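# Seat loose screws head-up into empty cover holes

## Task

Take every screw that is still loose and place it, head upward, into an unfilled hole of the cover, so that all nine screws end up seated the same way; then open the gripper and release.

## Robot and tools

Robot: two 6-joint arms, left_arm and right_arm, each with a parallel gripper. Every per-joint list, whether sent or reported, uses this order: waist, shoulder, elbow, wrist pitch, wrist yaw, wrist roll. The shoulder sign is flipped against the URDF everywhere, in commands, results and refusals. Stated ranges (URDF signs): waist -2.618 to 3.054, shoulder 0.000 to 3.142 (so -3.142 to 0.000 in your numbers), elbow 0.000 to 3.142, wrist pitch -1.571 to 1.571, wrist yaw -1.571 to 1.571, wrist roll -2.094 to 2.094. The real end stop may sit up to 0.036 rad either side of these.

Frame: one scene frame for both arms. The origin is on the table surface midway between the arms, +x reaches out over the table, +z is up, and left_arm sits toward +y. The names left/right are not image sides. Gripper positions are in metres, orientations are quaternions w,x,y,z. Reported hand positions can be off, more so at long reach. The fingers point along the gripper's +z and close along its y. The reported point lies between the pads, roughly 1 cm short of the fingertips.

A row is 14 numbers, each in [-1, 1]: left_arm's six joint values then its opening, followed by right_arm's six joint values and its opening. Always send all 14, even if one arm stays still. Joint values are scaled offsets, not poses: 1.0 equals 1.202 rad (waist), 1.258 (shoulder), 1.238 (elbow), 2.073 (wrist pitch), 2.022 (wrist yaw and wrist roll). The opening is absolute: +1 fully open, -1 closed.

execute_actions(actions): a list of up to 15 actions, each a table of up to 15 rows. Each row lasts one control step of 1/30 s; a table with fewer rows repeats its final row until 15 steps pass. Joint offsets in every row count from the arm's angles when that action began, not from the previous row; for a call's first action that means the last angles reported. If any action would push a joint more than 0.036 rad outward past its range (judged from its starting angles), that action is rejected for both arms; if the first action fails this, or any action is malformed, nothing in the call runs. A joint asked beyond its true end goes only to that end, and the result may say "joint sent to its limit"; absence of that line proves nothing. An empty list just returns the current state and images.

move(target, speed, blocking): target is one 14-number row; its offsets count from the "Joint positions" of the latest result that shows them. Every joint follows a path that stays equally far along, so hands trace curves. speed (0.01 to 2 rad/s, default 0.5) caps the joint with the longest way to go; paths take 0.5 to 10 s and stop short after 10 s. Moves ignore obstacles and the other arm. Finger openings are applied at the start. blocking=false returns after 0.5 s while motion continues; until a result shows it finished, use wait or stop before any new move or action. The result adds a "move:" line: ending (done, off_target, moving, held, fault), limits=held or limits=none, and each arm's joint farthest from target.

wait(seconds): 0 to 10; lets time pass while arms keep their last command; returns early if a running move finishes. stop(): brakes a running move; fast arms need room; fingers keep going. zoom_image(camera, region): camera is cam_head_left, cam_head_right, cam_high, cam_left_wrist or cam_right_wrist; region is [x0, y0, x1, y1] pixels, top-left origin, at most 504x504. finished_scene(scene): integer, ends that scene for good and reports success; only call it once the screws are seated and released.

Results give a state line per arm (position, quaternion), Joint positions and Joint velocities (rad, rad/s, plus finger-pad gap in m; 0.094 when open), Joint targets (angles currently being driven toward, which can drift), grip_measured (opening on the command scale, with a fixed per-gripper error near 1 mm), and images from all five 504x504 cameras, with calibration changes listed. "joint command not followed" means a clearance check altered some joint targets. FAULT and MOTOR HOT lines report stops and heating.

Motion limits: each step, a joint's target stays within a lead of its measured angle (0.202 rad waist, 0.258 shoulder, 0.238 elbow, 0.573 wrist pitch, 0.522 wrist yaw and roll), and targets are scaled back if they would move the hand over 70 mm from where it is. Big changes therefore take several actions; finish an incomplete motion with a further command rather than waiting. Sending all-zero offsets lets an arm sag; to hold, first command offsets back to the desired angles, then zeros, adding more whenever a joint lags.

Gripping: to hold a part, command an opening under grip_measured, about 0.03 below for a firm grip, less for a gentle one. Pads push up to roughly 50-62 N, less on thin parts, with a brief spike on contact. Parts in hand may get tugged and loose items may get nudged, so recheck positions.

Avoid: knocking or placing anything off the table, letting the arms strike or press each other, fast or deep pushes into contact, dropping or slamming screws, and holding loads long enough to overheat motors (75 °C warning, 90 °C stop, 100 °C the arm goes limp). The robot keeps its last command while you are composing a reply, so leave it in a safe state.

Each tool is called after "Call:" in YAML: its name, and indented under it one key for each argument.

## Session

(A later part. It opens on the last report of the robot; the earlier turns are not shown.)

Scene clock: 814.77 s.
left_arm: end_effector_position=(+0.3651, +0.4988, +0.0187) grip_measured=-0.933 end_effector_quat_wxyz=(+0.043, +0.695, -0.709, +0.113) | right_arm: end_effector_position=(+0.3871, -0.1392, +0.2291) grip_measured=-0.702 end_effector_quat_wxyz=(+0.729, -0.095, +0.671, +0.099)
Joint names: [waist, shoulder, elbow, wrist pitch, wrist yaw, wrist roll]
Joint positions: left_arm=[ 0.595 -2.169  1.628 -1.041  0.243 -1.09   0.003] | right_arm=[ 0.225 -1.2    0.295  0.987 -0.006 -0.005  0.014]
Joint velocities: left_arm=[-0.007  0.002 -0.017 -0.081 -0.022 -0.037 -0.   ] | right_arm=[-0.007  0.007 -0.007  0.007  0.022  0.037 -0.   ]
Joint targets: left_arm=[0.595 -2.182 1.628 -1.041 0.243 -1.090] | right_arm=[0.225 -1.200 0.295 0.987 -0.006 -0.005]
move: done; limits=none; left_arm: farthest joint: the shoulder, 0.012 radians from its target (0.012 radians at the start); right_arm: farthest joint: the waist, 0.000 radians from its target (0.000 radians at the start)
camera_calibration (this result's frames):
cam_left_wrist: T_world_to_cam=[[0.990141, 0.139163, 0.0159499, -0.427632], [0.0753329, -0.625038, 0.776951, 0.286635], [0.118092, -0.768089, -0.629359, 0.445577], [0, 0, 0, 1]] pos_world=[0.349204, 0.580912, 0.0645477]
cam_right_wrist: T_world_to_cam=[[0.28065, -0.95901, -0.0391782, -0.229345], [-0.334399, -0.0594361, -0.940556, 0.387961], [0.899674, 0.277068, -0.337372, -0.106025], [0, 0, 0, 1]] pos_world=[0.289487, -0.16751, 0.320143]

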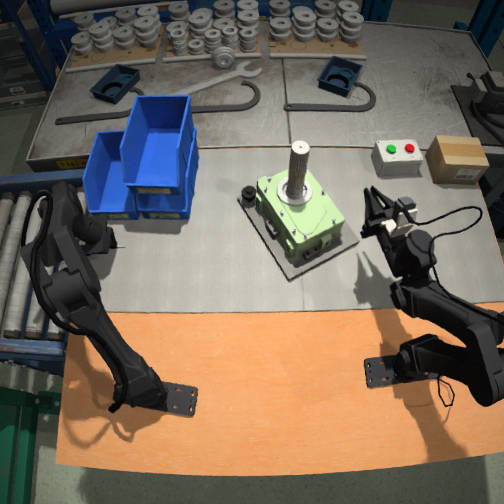

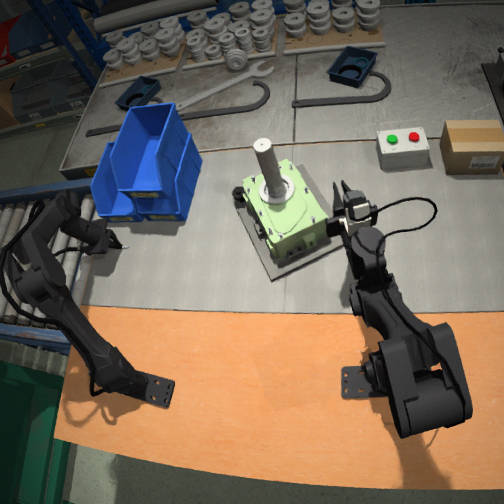

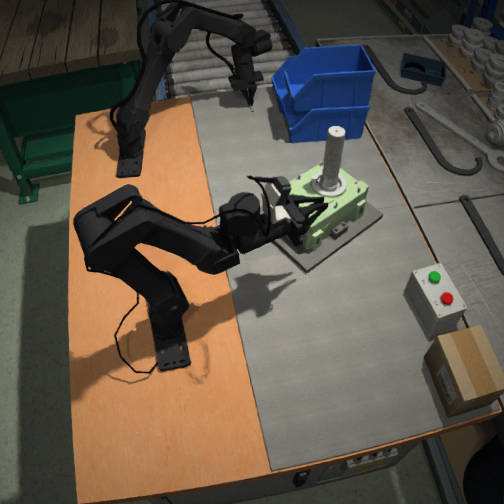

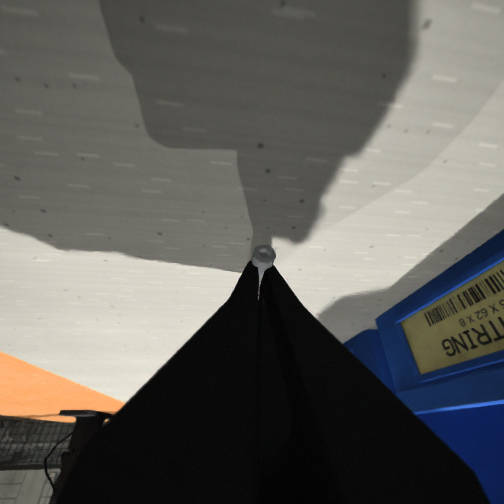

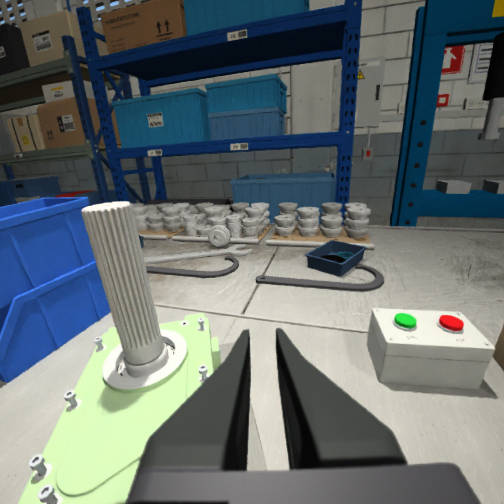

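Call:
move:
  target: [0,0.47,0,-0.2,-0.12,0,-0.965,-0.06,-0.3,0.4,0,0,0,-0.9]
  speed: 0.5

Call:
move:
  target: [-0.62,0,0,0,0,0.63,-0.965,0,-0.31,0.3,-0.1,-0.15,0,-0.9]
  speed: 0.7

Call:
move:
  target: [0,-0.25,0.09,0.66,0.3,0,-0.965,0,0,0,0,0,0,-0.9]
  speed: 0.7

Scene clock: 842.77 s.
left_arm: end_effector_position=(+0.2612, +0.4923, +0.2076) grip_measured=-0.933 end_effector_quat_wxyz=(-0.082, +0.697, -0.712, +0.034) | right_arm: end_effector_position=(+0.4956, -0.1397, +0.2923) grip_measured=-0.898 end_effector_quat_wxyz=(+0.764, -0.070, +0.636, +0.080)
Joint names: [waist, shoulder, elbow, wrist pitch, wrist yaw, wrist roll]
Joint positions: left_arm=[ 0.595 -1.588  1.628 -1.434  0.014 -1.09   0.003] | right_arm=[ 0.163 -1.565  0.759  0.988 -0.006 -0.005  0.005]
Joint velocities: left_arm=[-0.007  0.002  0.002 -0.037 -0.066 -0.051 -0.   ] | right_arm=[-0.002  0.007 -0.022  0.051  0.007  0.007 -0.   ]
Joint targets: left_arm=[0.595 -1.578 1.628 -1.456 0.000 -1.090] | right_arm=[0.153 -1.578 0.790 0.987 -0.006 -0.005]
move: off_target (left_arm, right_arm); limits=none; left_arm: farthest joint: the wrist pitch, 0.022 radians from its target (0.414 radians at the start); right_arm: farthest joint: the elbow, 0.032 radians from its target (0.496 radians at the start)
camera_calibration (this result's frames):
cam_left_wrist: T_world_to_cam=[[0.982862, 0.137812, 0.122435, -0.346375], [0.0437254, -0.819499, 0.57141, 0.290334], [0.179082, -0.556264, -0.81148, 0.489397], [0, 0, 0, 1]] pos_world=[0.240101, 0.557897, 0.273645]
cam_right_wrist: T_world_to_cam=[[0.224665, -0.973717, -0.0374329, -0.232659], [-0.24322, -0.018836, -0.969788, 0.452685], [0.943594, 0.226982, -0.241059, -0.239046], [0, 0, 0, 1]] pos_world=[0.387934, -0.163758, 0.372676]

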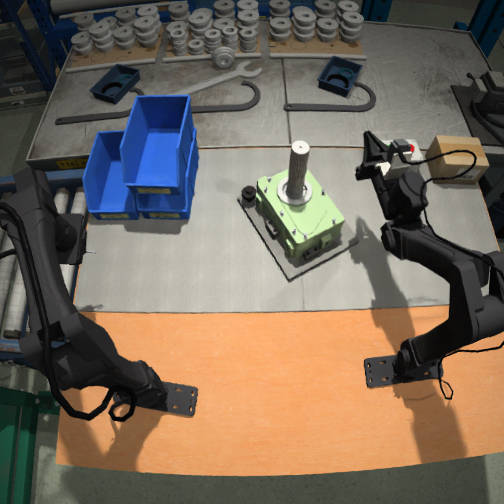

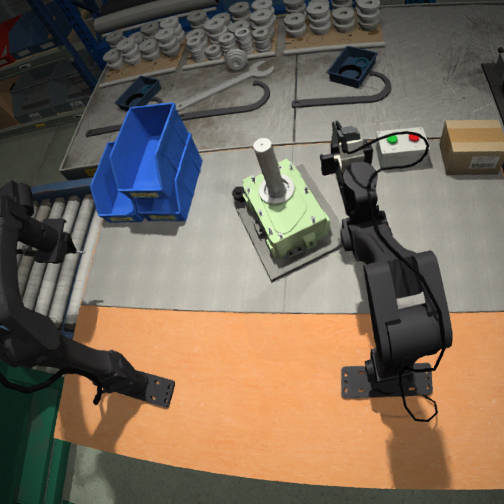

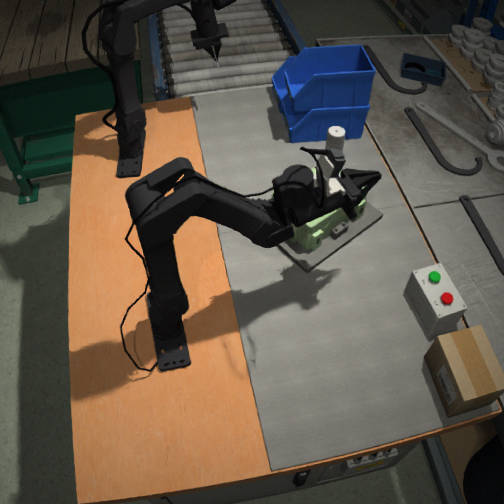

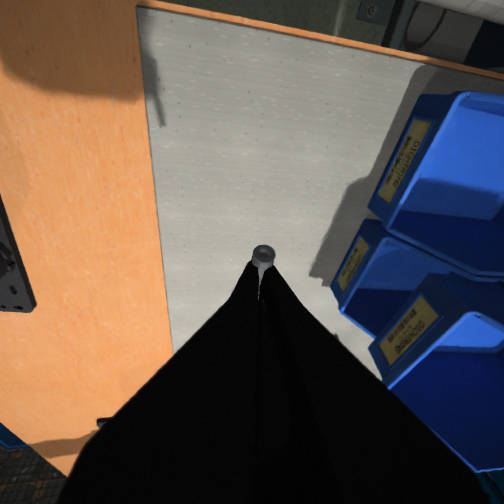

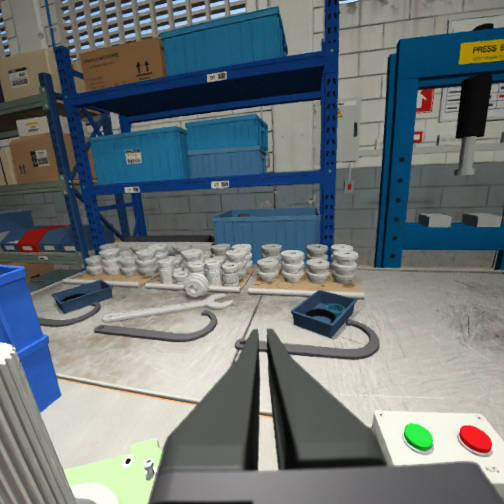

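Scene clock: 845.43 s.
left_arm: end_effector_position=(+0.2802, +0.2683, +0.2076) grip_measured=-0.933 end_effector_quat_wxyz=(+0.088, +0.225, +0.970, -0.012) | right_arm: end_effector_position=(+0.5706, -0.0706, +0.2084) grip_measured=-0.898 end_effector_quat_wxyz=(+0.667, -0.179, +0.701, +0.178)
Joint names: [waist, shoulder, elbow, wrist pitch, wrist yaw, wrist roll]
Joint positions: left_arm=[-0.146 -1.588  1.628 -1.434  0.014  0.173  0.003] | right_arm=[ 0.163 -1.944  1.096  0.798 -0.303 -0.005  0.005]
Joint velocities: left_arm=[ 0.012  0.012 -0.002  0.037  0.051 -0.051  0.001] | right_arm=[-0.007  0.007 -0.007 -0.007 -0.022 -0.007 -0.001]
Joint targets: left_arm=[-0.151 -1.588 1.628 -1.434 0.014 0.183] | right_arm=[0.163 -1.955 1.130 0.781 -0.309 -0.005]
move: off_target (right_arm); limits=none; left_arm: farthest joint: the wrist roll, 0.011 radians from its target (1.274 radians at the start); right_arm: farthest joint: the elbow, 0.035 radians from its target (0.372 radians at the start)
camera_calibration (this result's frames):
cam_left_wrist: T_world_to_cam=[[-0.280694, -0.959118, -0.0361013, 0.347075], [-0.856457, 0.233316, 0.460484, 0.0986967], [-0.433236, 0.160174, -0.886934, 0.356389], [0, 0, 0, 1]] pos_world=[0.336352, 0.252774, 0.283175]
cam_right_wrist: T_world_to_cam=[[0.491386, -0.869174, -0.0554569, -0.32644], [-0.421157, -0.1814, -0.888662, 0.46394], [0.762343, 0.460033, -0.455196, -0.181234], [0, 0, 0, 1]] pos_world=[0.493962, -0.116201, 0.311686]

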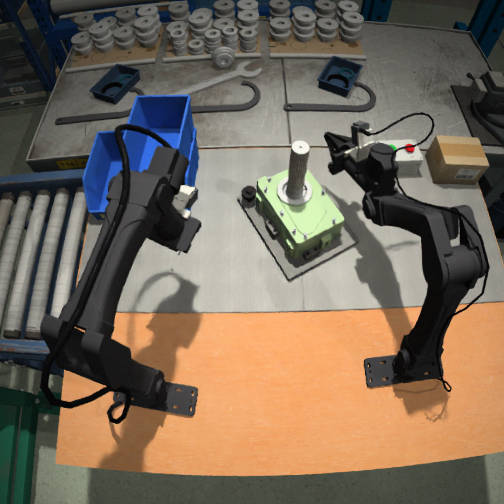

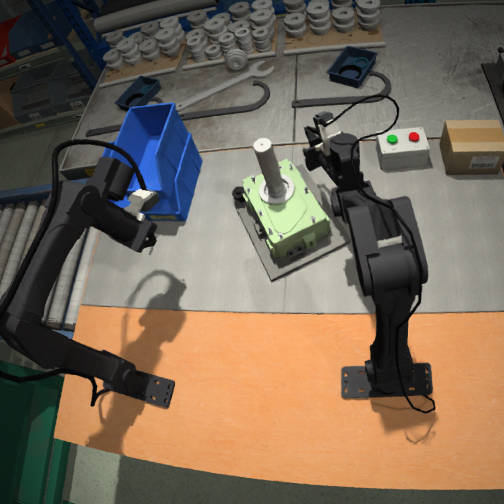

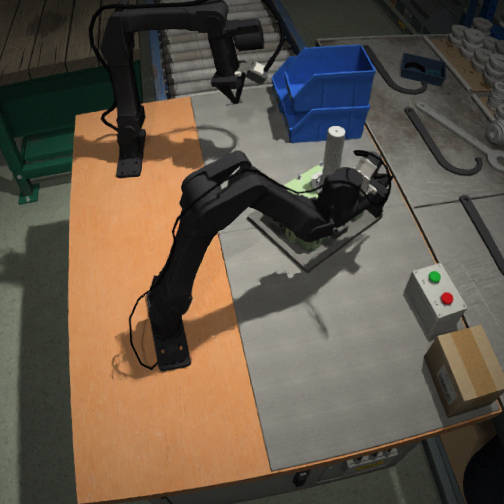

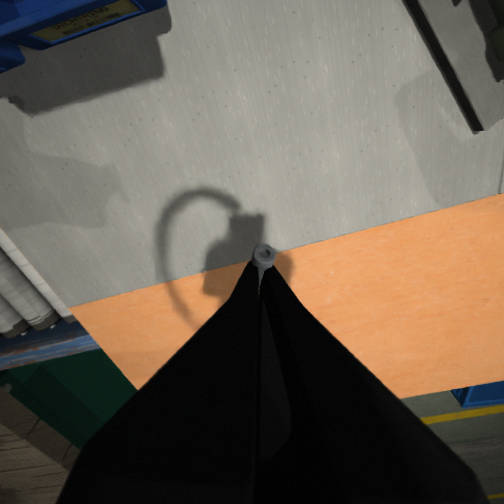

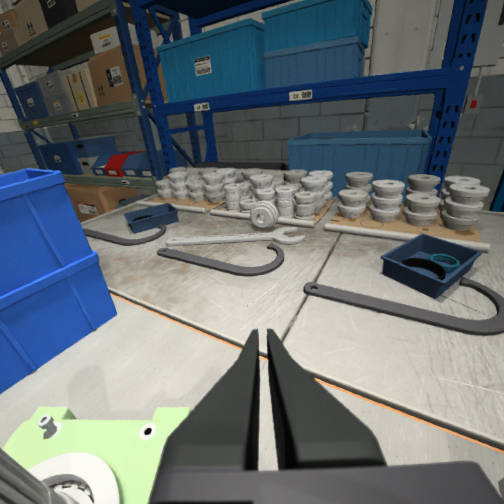

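Scene clock: 848.20 s.
left_arm: end_effector_position=(+0.4965, +0.1023, +0.3276) grip_measured=-0.933 end_effector_quat_wxyz=(+0.567, +0.348, +0.696, -0.269) | right_arm: end_effector_position=(+0.5706, -0.0706, +0.2084) grip_measured=-0.898 end_effector_quat_wxyz=(+0.667, -0.179, +0.701, +0.178)
Joint names: [waist, shoulder, elbow, wrist pitch, wrist yaw, wrist roll]
Joint positions: left_arm=[-0.146 -1.892  1.71  -0.079  0.609  0.173  0.003] | right_arm=[ 0.163 -1.944  1.096  0.798 -0.303 -0.005  0.005]
Joint velocities: left_arm=[-0.042  0.022  0.012  0.022  0.007  0.007  0.   ] | right_arm=[ 0.012  0.002 -0.002 -0.037  0.007  0.022 -0.   ]
Joint targets: left_arm=[-0.146 -1.903 1.739 -0.066 0.621 0.173] | right_arm=[0.163 -1.944 1.096 0.798 -0.303 -0.005]
move: off_target (left_arm); limits=none; left_arm: farthest joint: the elbow, 0.030 radians from its target (0.112 radians at the start); right_arm: farthest joint: the waist, 0.000 radians from its target (0.000 radians at the start)
camera_calibration (this result's frames):
cam_left_wrist: T_world_to_cam=[[-0.730477, -0.670888, 0.127721, 0.393133], [-0.58055, 0.511512, -0.633496, 0.460361], [0.359674, -0.536902, -0.763132, 0.22019], [0, 0, 0, 1]] pos_world=[0.47524, 0.146488, 0.409459]
cam_right_wrist: T_world_to_cam=[[0.491386, -0.869174, -0.0554569, -0.32644], [-0.421157, -0.1814, -0.888662, 0.46394], [0.762343, 0.460033, -0.455196, -0.181234], [0, 0, 0, 1]] pos_world=[0.493962, -0.116201, 0.311686]

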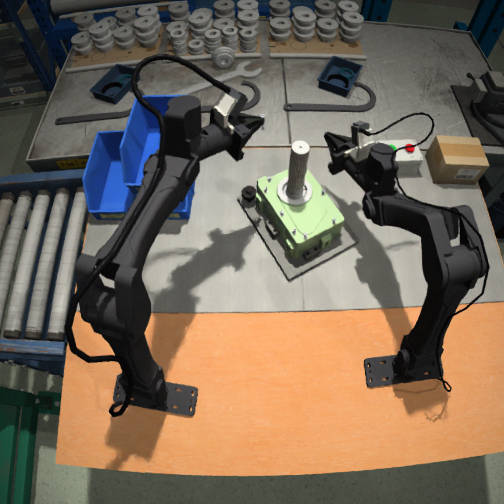

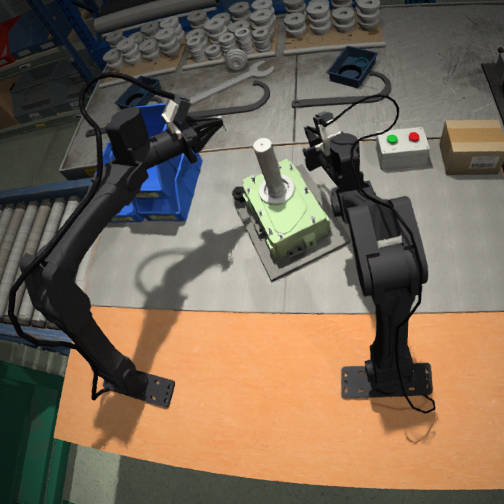

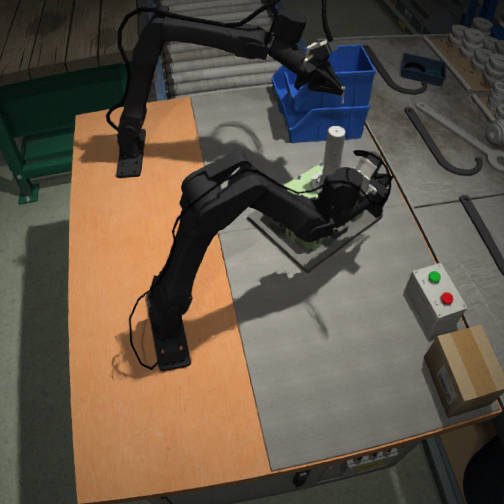

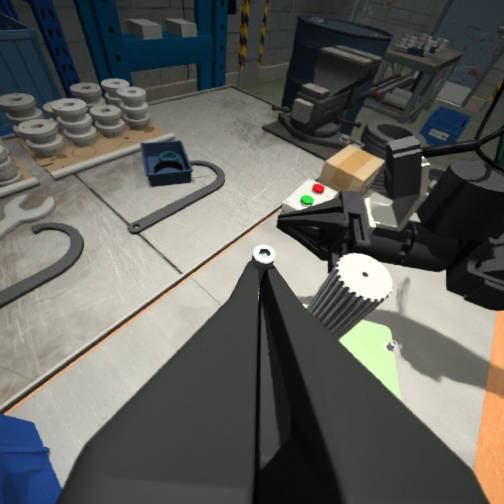

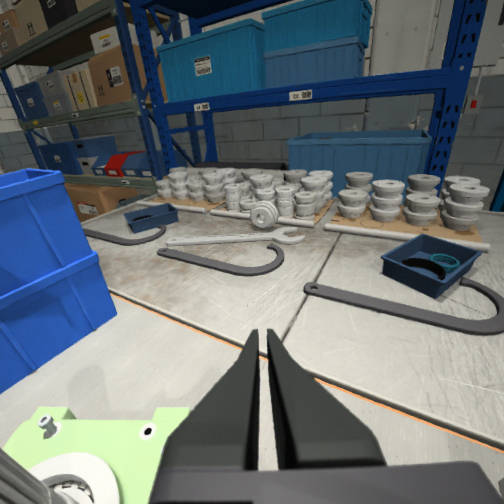

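Call:
execute_actions:
  actions: []

Scene clock: 864.90 s.
left_arm: end_effector_position=(+0.4965, +0.1023, +0.3277) grip_measured=-0.933 end_effector_quat_wxyz=(+0.567, +0.348, +0.696, -0.269) | right_arm: end_effector_position=(+0.5706, -0.0706, +0.2084) grip_measured=-0.898 end_effector_quat_wxyz=(+0.667, -0.179, +0.701, +0.178)
Joint names: [waist, shoulder, elbow, wrist pitch, wrist yaw, wrist roll]
Joint positions: left_arm=[-0.146 -1.892  1.71  -0.079  0.61   0.173  0.003] | right_arm=[ 0.163 -1.944  1.096  0.798 -0.303 -0.005  0.005]
Joint velocities: left_arm=[-0.007 -0.002 -0.012 -0.022 -0.007  0.022 -0.001] | right_arm=[-0.007 -0.002  0.007 -0.007 -0.081 -0.051 -0.001]
Joint targets: left_arm=[-0.146 -1.903 1.739 -0.066 0.621 0.173] | right_arm=[0.163 -1.944 1.096 0.798 -0.303 -0.005]
camera_calibration (this result's frames):
cam_left_wrist: T_world_to_cam=[[-0.730767, -0.670594, 0.127607, 0.393217], [-0.580146, 0.511599, -0.633795, 0.460314], [0.359735, -0.537188, -0.762902, 0.220167], [0, 0, 0, 1]] pos_world=[0.475198, 0.146463, 0.409533]
cam_right_wrist: T_world_to_cam=[[0.491386, -0.869174, -0.0554569, -0.32644], [-0.421157, -0.1814, -0.888662, 0.46394], [0.762343, 0.460033, -0.455196, -0.181234], [0, 0, 0, 1]] pos_world=[0.493962, -0.116201, 0.311686]

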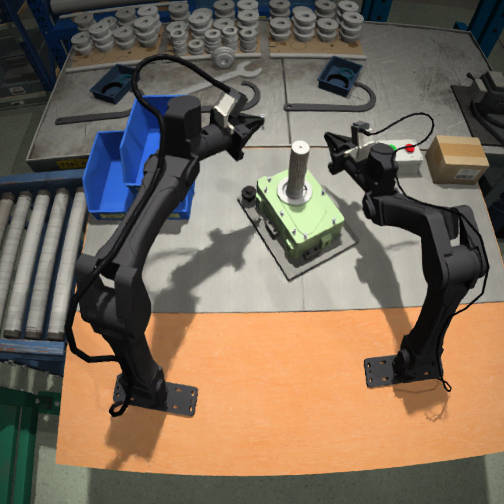

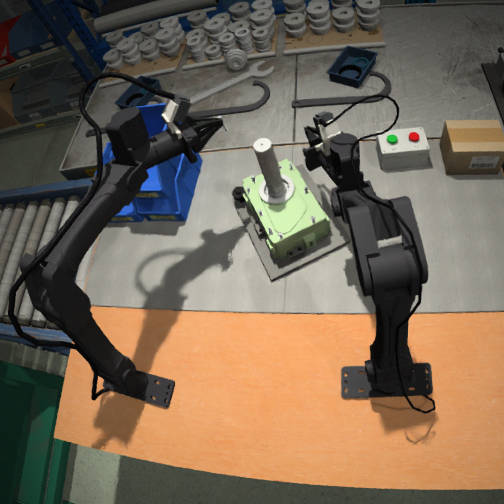

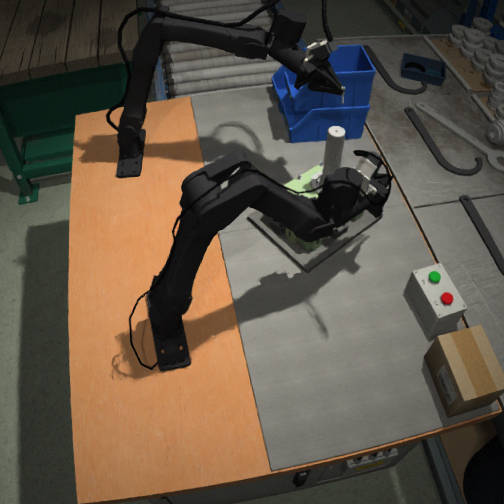

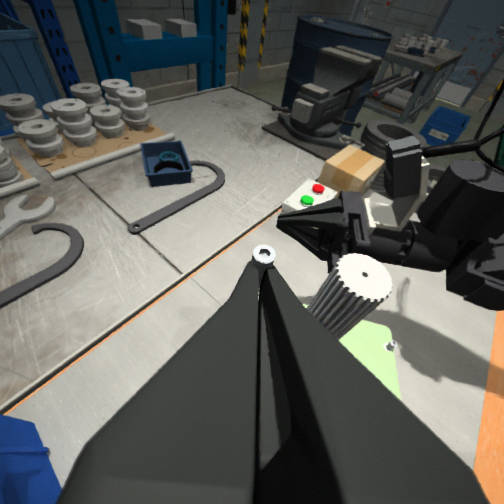

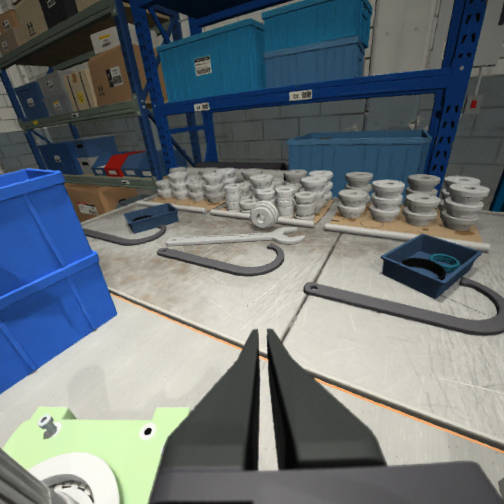

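Call:
move:
  target: [0,-0.345,0.025,0.207,0,0.01,-0.965,-0.04,0,0,0,0,0,-0.9]
  speed: 0.2

Call:
move:
  target: [-0.075,0,0,0,0,0,-0.965,0,0,0,0,0,0,-0.9]
  speed: 0.06

Scene clock: 877.80 s.
left_arm: end_effector_position=(+0.5725, +0.0804, +0.1616) grip_measured=-0.933 end_effector_quat_wxyz=(+0.563, +0.351, +0.699, -0.268) | right_arm: end_effector_position=(+0.5766, -0.0912, +0.2084) grip_measured=-0.898 end_effector_quat_wxyz=(+0.670, -0.166, +0.705, +0.165)
Joint names: [waist, shoulder, elbow, wrist pitch, wrist yaw, wrist roll]
Joint positions: left_arm=[-0.146 -2.321  1.71   0.337  0.61   0.182  0.003] | right_arm=[ 0.126 -1.944  1.096  0.798 -0.303 -0.005  0.005]
Joint velocities: left_arm=[-0.017  0.002 -0.037 -0.022 -0.081 -0.007  0.   ] | right_arm=[ 0.002  0.007 -0.012 -0.007  0.11  -0.037 -0.001]
Joint targets: left_arm=[-0.146 -2.326 1.741 0.351 0.610 0.193] | right_arm=[0.115 -1.944 1.096 0.798 -0.303 -0.005]
move: off_target (left_arm); limits=none; left_arm: farthest joint: the elbow, 0.031 radians from its target (0.031 radians at the start); right_arm: farthest joint: the waist, 0.011 radians from its target (0.049 radians at the start)
camera_calibration (this result's frames):
cam_left_wrist: T_world_to_cam=[[-0.731413, -0.670293, 0.12547, 0.455929], [-0.582536, 0.518483, -0.625961, 0.409907], [0.354523, -0.530927, -0.769695, 0.0579311], [0, 0, 0, 1]] pos_world=[0.55172, 0.123833, 0.24397]
cam_right_wrist: T_world_to_cam=[[0.458218, -0.887108, -0.0554569, -0.329731], [-0.427706, -0.165369, -0.888662, 0.467982], [0.779168, 0.430921, -0.455196, -0.188724], [0, 0, 0, 1]] pos_world=[0.498296, -0.133792, 0.311686]

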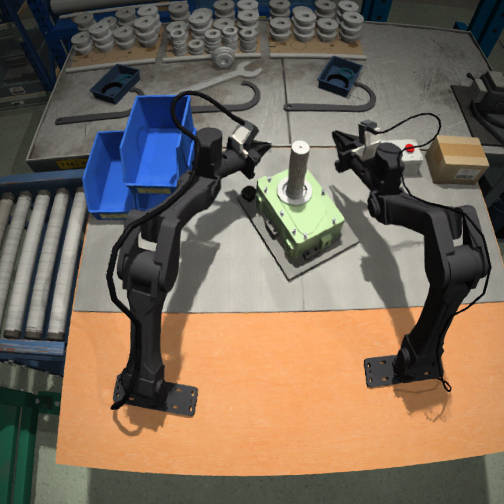

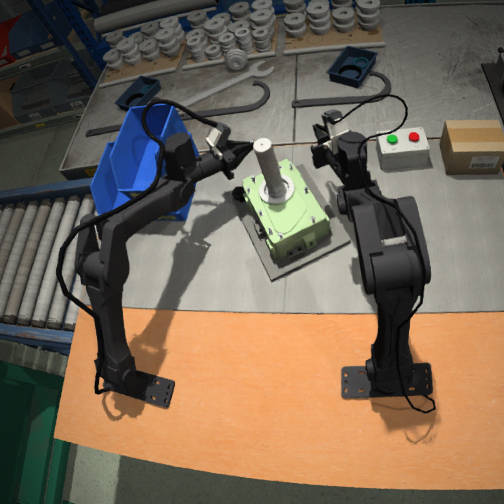

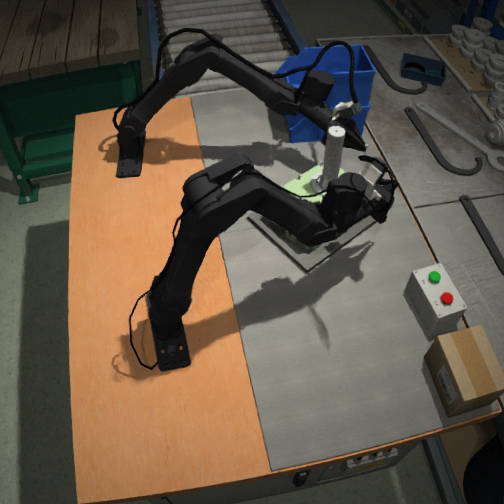

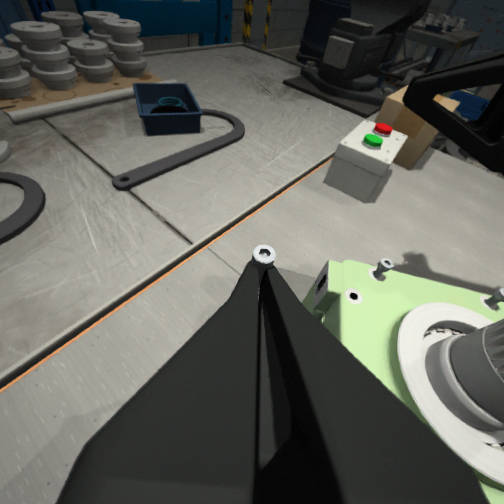

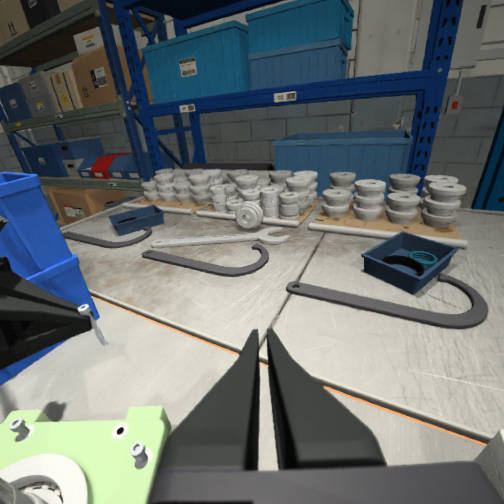

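Scene clock: 879.63 s.
left_arm: end_effector_position=(+0.5472, +0.0316, +0.1616) grip_measured=-0.933 end_effector_quat_wxyz=(+0.552, +0.380, +0.683, -0.291) | right_arm: end_effector_position=(+0.5766, -0.0912, +0.2084) grip_measured=-0.898 end_effector_quat_wxyz=(+0.670, -0.166, +0.705, +0.165)
Joint names: [waist, shoulder, elbow, wrist pitch, wrist yaw, wrist roll]
Joint positions: left_arm=[-0.231 -2.321  1.71   0.337  0.61   0.182  0.003] | right_arm=[ 0.126 -1.944  1.096  0.798 -0.303 -0.005  0.005]
Joint velocities: left_arm=[-0.002  0.002  0.007  0.022 -0.022 -0.007 -0.   ] | right_arm=[-0.002 -0.002 -0.012  0.051  0.022 -0.095 -0.   ]
Joint targets: left_arm=[-0.237 -2.321 1.710 0.337 0.610 0.182] | right_arm=[0.126 -1.944 1.096 0.798 -0.303 -0.005]
move: done; limits=none; left_arm: farthest joint: the waist, 0.006 radians from its target (0.090 radians at the start); right_arm: farthest joint: the waist, 0.000 radians from its target (0.000 radians at the start)
camera_calibration (this result's frames):
cam_left_wrist: T_world_to_cam=[[-0.785258, -0.606323, 0.12547, 0.432212], [-0.536807, 0.565695, -0.625961, 0.393916], [0.308557, -0.558894, -0.769695, 0.0670701], [0, 0, 0, 1]] pos_world=[0.53016, 0.0767089, 0.24397]
cam_right_wrist: T_world_to_cam=[[0.458218, -0.887108, -0.0554569, -0.329731], [-0.427706, -0.165369, -0.888662, 0.467982], [0.779168, 0.430921, -0.455196, -0.188724], [0, 0, 0, 1]] pos_world=[0.498296, -0.133792, 0.311686]

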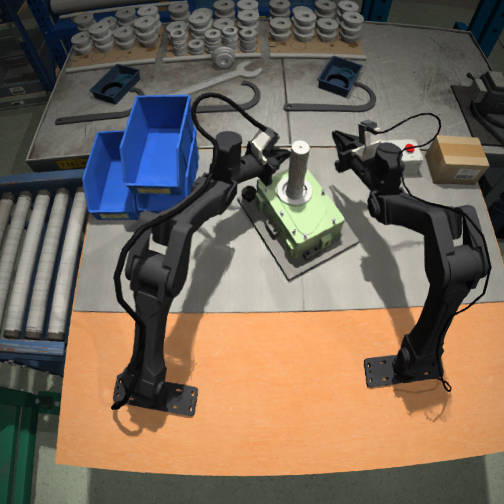

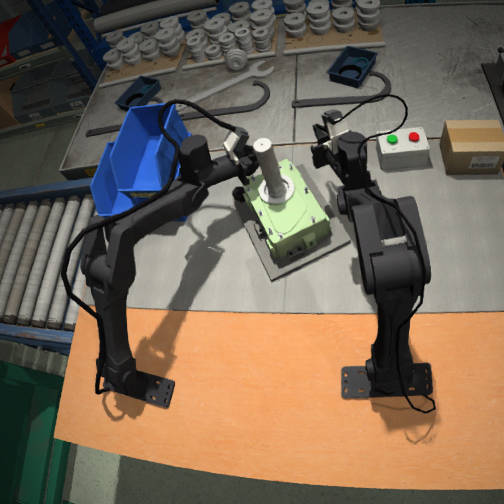

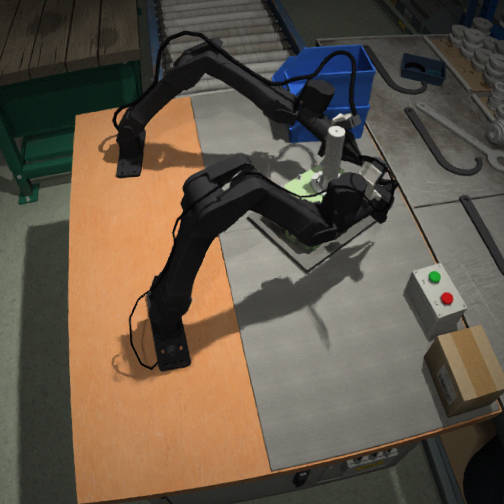

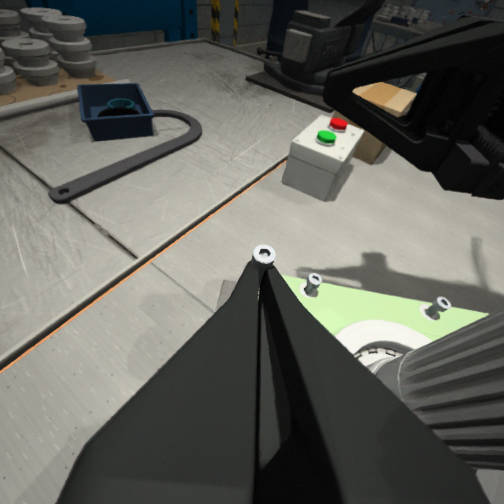

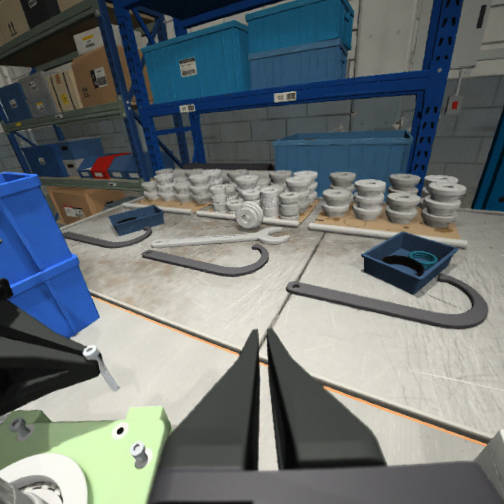

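Call:
move:
  target: [-0.033,-0.024,0,0.012,0,0,-0.965,0,0,0,0,0,0,-0.9]
  speed: 0.03

Call:
zoom_image:
  camera: "cam_right_wrist"
  region: [60,350,180,470]

Call:
zoom_image:
  camera: "cam_head_right"
  region: [240,135,310,195]

Call:
zoom_image:
  camera: "cam_high"
  region: [310,120,390,200]

Scene clock: 896.87 s.
left_arm: end_effector_position=(+0.5377, +0.0130, +0.1521) grip_measured=-0.933 end_effector_quat_wxyz=(+0.544, +0.391, +0.679, -0.300) | right_arm: end_effector_position=(+0.5766, -0.0912, +0.2084) grip_measured=-0.898 end_effector_quat_wxyz=(+0.670, -0.166, +0.705, +0.165)
Joint names: [waist, shoulder, elbow, wrist pitch, wrist yaw, wrist roll]
Joint positions: left_arm=[-0.263 -2.34   1.71   0.348  0.61   0.182  0.003] | right_arm=[ 0.126 -1.944  1.096  0.798 -0.303 -0.005  0.005]
Joint velocities: left_arm=[ 0.007  0.017  0.022  0.022 -0.007 -0.007 -0.001] | right_arm=[-0.007  0.012 -0.002 -0.051 -0.022 -0.022 -0.   ]
Joint targets: left_arm=[-0.270 -2.351 1.710 0.362 0.610 0.182] | right_arm=[0.126 -1.944 1.096 0.798 -0.303 -0.005]
move: done; limits=none; left_arm: farthest joint: the wrist pitch, 0.013 radians from its target (0.025 radians at the start); right_arm: farthest joint: the waist, 0.000 radians from its target (0.000 radians at the start)
camera_calibration (this result's frames):
cam_left_wrist: T_world_to_cam=[[-0.803606, -0.580922, 0.12941, 0.423546], [-0.52257, 0.584642, -0.620576, 0.384703], [0.284848, -0.566324, -0.773394, 0.0656363], [0, 0, 0, 1]] pos_world=[0.522701, 0.0583054, 0.234689]
cam_right_wrist: T_world_to_cam=[[0.458218, -0.887108, -0.0554569, -0.329731], [-0.427706, -0.165369, -0.888662, 0.467982], [0.779168, 0.430921, -0.455196, -0.188724], [0, 0, 0, 1]] pos_world=[0.498296, -0.133792, 0.311686]

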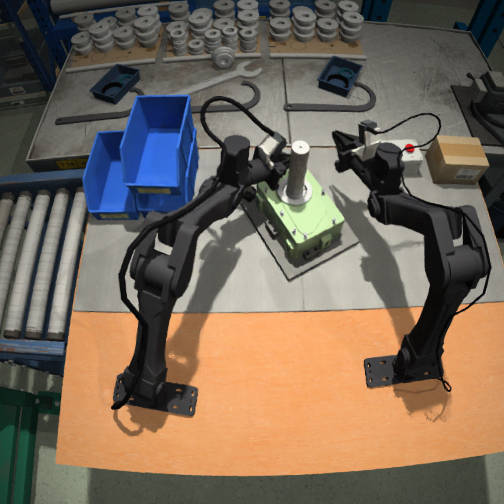

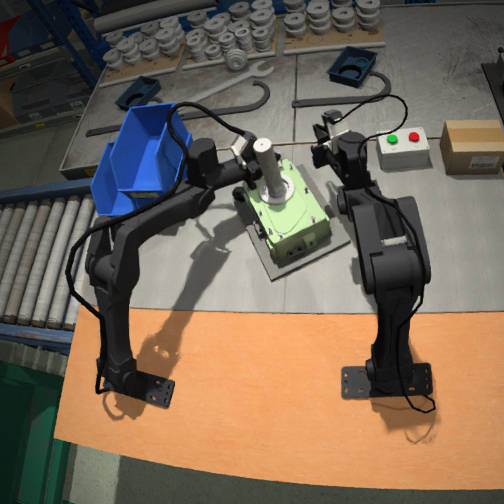

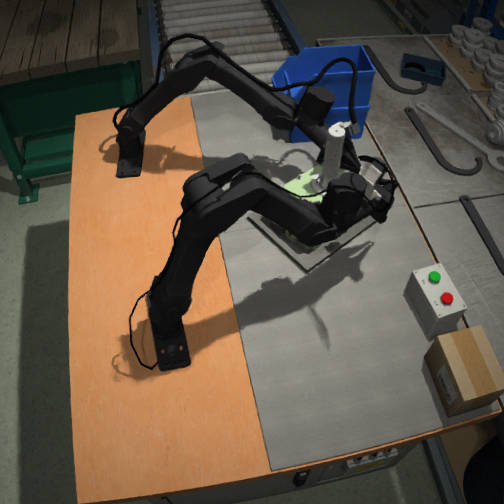

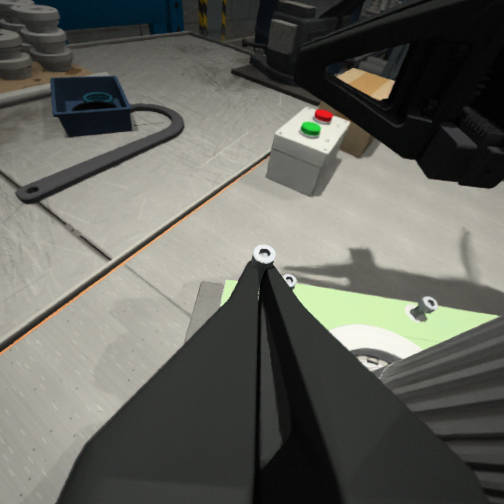

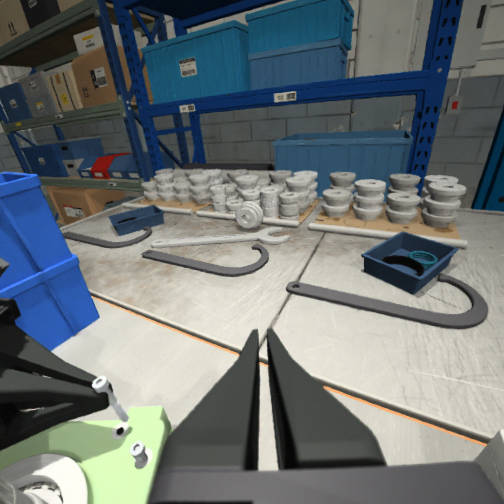

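Region (60, 350, 180, 470) of cam_right_wrist's 504x504 image, scaled by 4.200, with more detail than that image has.

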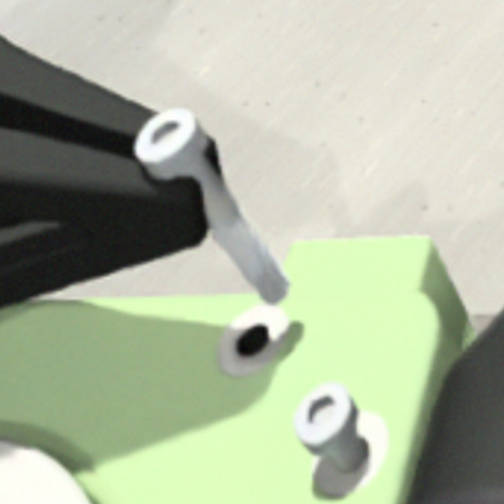

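Region (240, 135, 310, 195) of cam_head_right's 504x504 image, scaled by 7.200, with more detail than that image has; it fills the top 432 rows of this view, and the rest is white.

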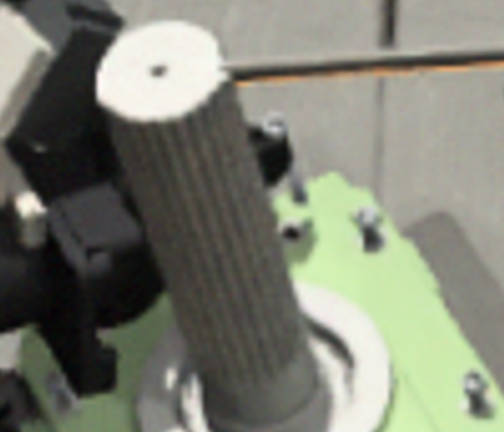

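Region (310, 120, 390, 200) of cam_high's 504x504 image, scaled by 6.300, with more detail than that image has.

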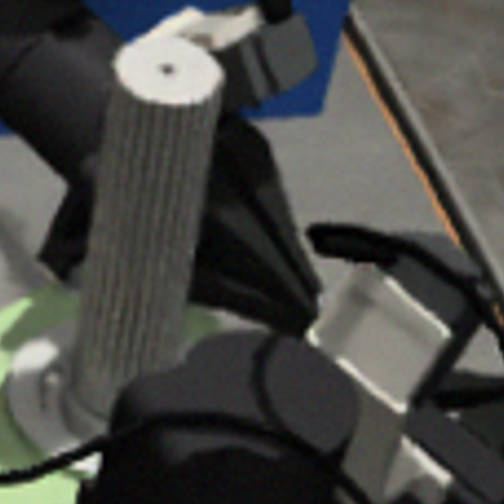

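Call:
move:
  target: [0.011,0,-0.036,0.019,0,0,-0.965,0,0,0,0,0,0,-0.9]
  speed: 0.02

Call:
zoom_image:
  camera: "cam_right_wrist"
  region: [60,350,180,470]

Call:
zoom_image:
  camera: "cam_head_right"
  region: [240,135,310,195]

Scene clock: 915.97 s.
left_arm: end_effector_position=(+0.5367, +0.0173, +0.1445) grip_measured=-0.933 end_effector_quat_wxyz=(+0.543, +0.389, +0.682, -0.299) | right_arm: end_effector_position=(+0.5766, -0.0912, +0.2084) grip_measured=-0.898 end_effector_quat_wxyz=(+0.670, -0.166, +0.705, +0.165)
Joint names: [waist, shoulder, elbow, wrist pitch, wrist yaw, wrist roll]
Joint positions: left_arm=[-0.257 -2.34   1.68   0.374  0.61   0.182  0.003] | right_arm=[ 0.126 -1.944  1.096  0.798 -0.303 -0.005  0.005]
Joint velocities: left_arm=[ 0.017  0.002  0.002  0.051 -0.007 -0.022  0.   ] | right_arm=[-0.032  0.022 -0.012 -0.022 -0.007 -0.007 -0.001]
Joint targets: left_arm=[-0.250 -2.340 1.665 0.388 0.610 0.182] | right_arm=[0.126 -1.944 1.096 0.798 -0.303 -0.005]
move: done; limits=none; left_arm: farthest joint: the elbow, 0.015 radians from its target (0.044 radians at the start); right_arm: farthest joint: the waist, 0.000 radians from its target (0.000 radians at the start)
camera_calibration (this result's frames):
cam_left_wrist: T_world_to_cam=[[-0.799809, -0.585701, 0.131377, 0.424068], [-0.52809, 0.582544, -0.61787, 0.379527], [0.285354, -0.563557, -0.775227, 0.0624591], [0, 0, 0, 1]] pos_world=[0.521775, 0.0624852, 0.227206]
cam_right_wrist: T_world_to_cam=[[0.458218, -0.887108, -0.0554569, -0.329731], [-0.427706, -0.165369, -0.888662, 0.467982], [0.779168, 0.430921, -0.455196, -0.188724], [0, 0, 0, 1]] pos_world=[0.498296, -0.133792, 0.311686]

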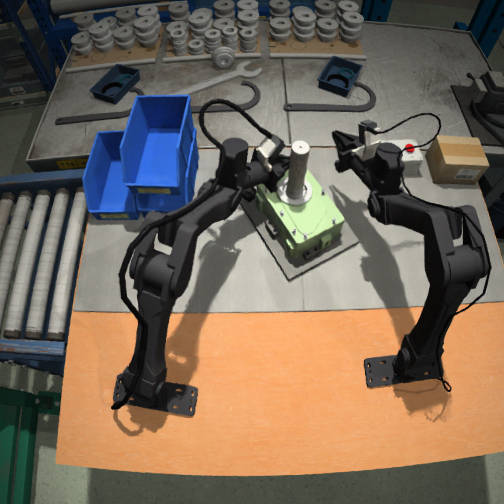

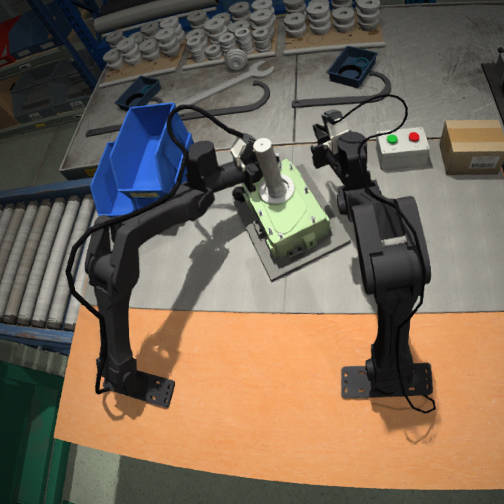

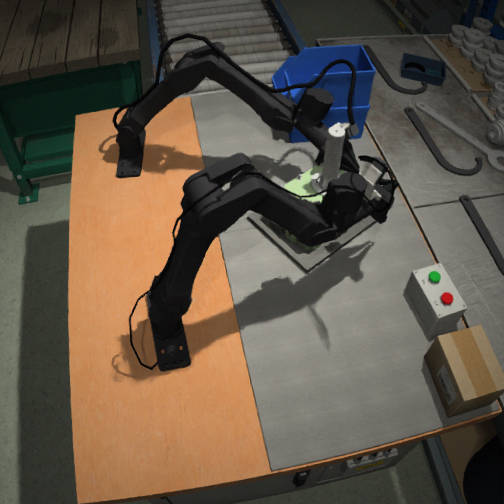

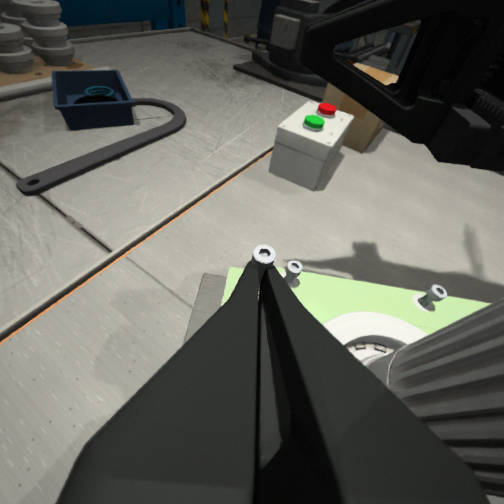

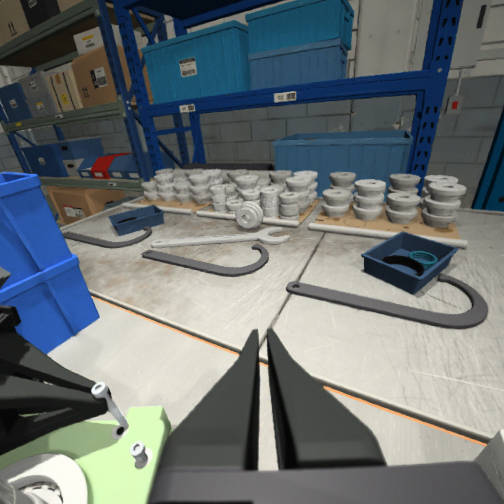

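Region (60, 350, 180, 470) of cam_right_wrist's 504x504 image, scaled by 4.200, with more detail than that image has.

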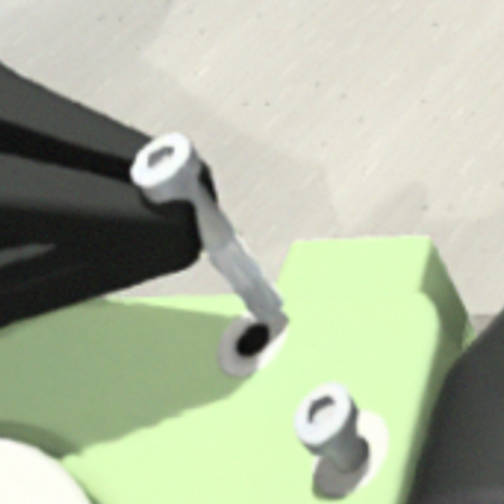

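Region (240, 135, 310, 195) of cam_head_right's 504x504 image, scaled by 7.200, with more detail than that image has; it fills the top 432 rows of this view, and the rest is white.

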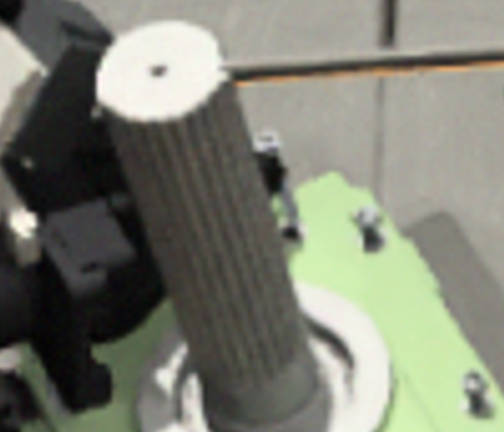

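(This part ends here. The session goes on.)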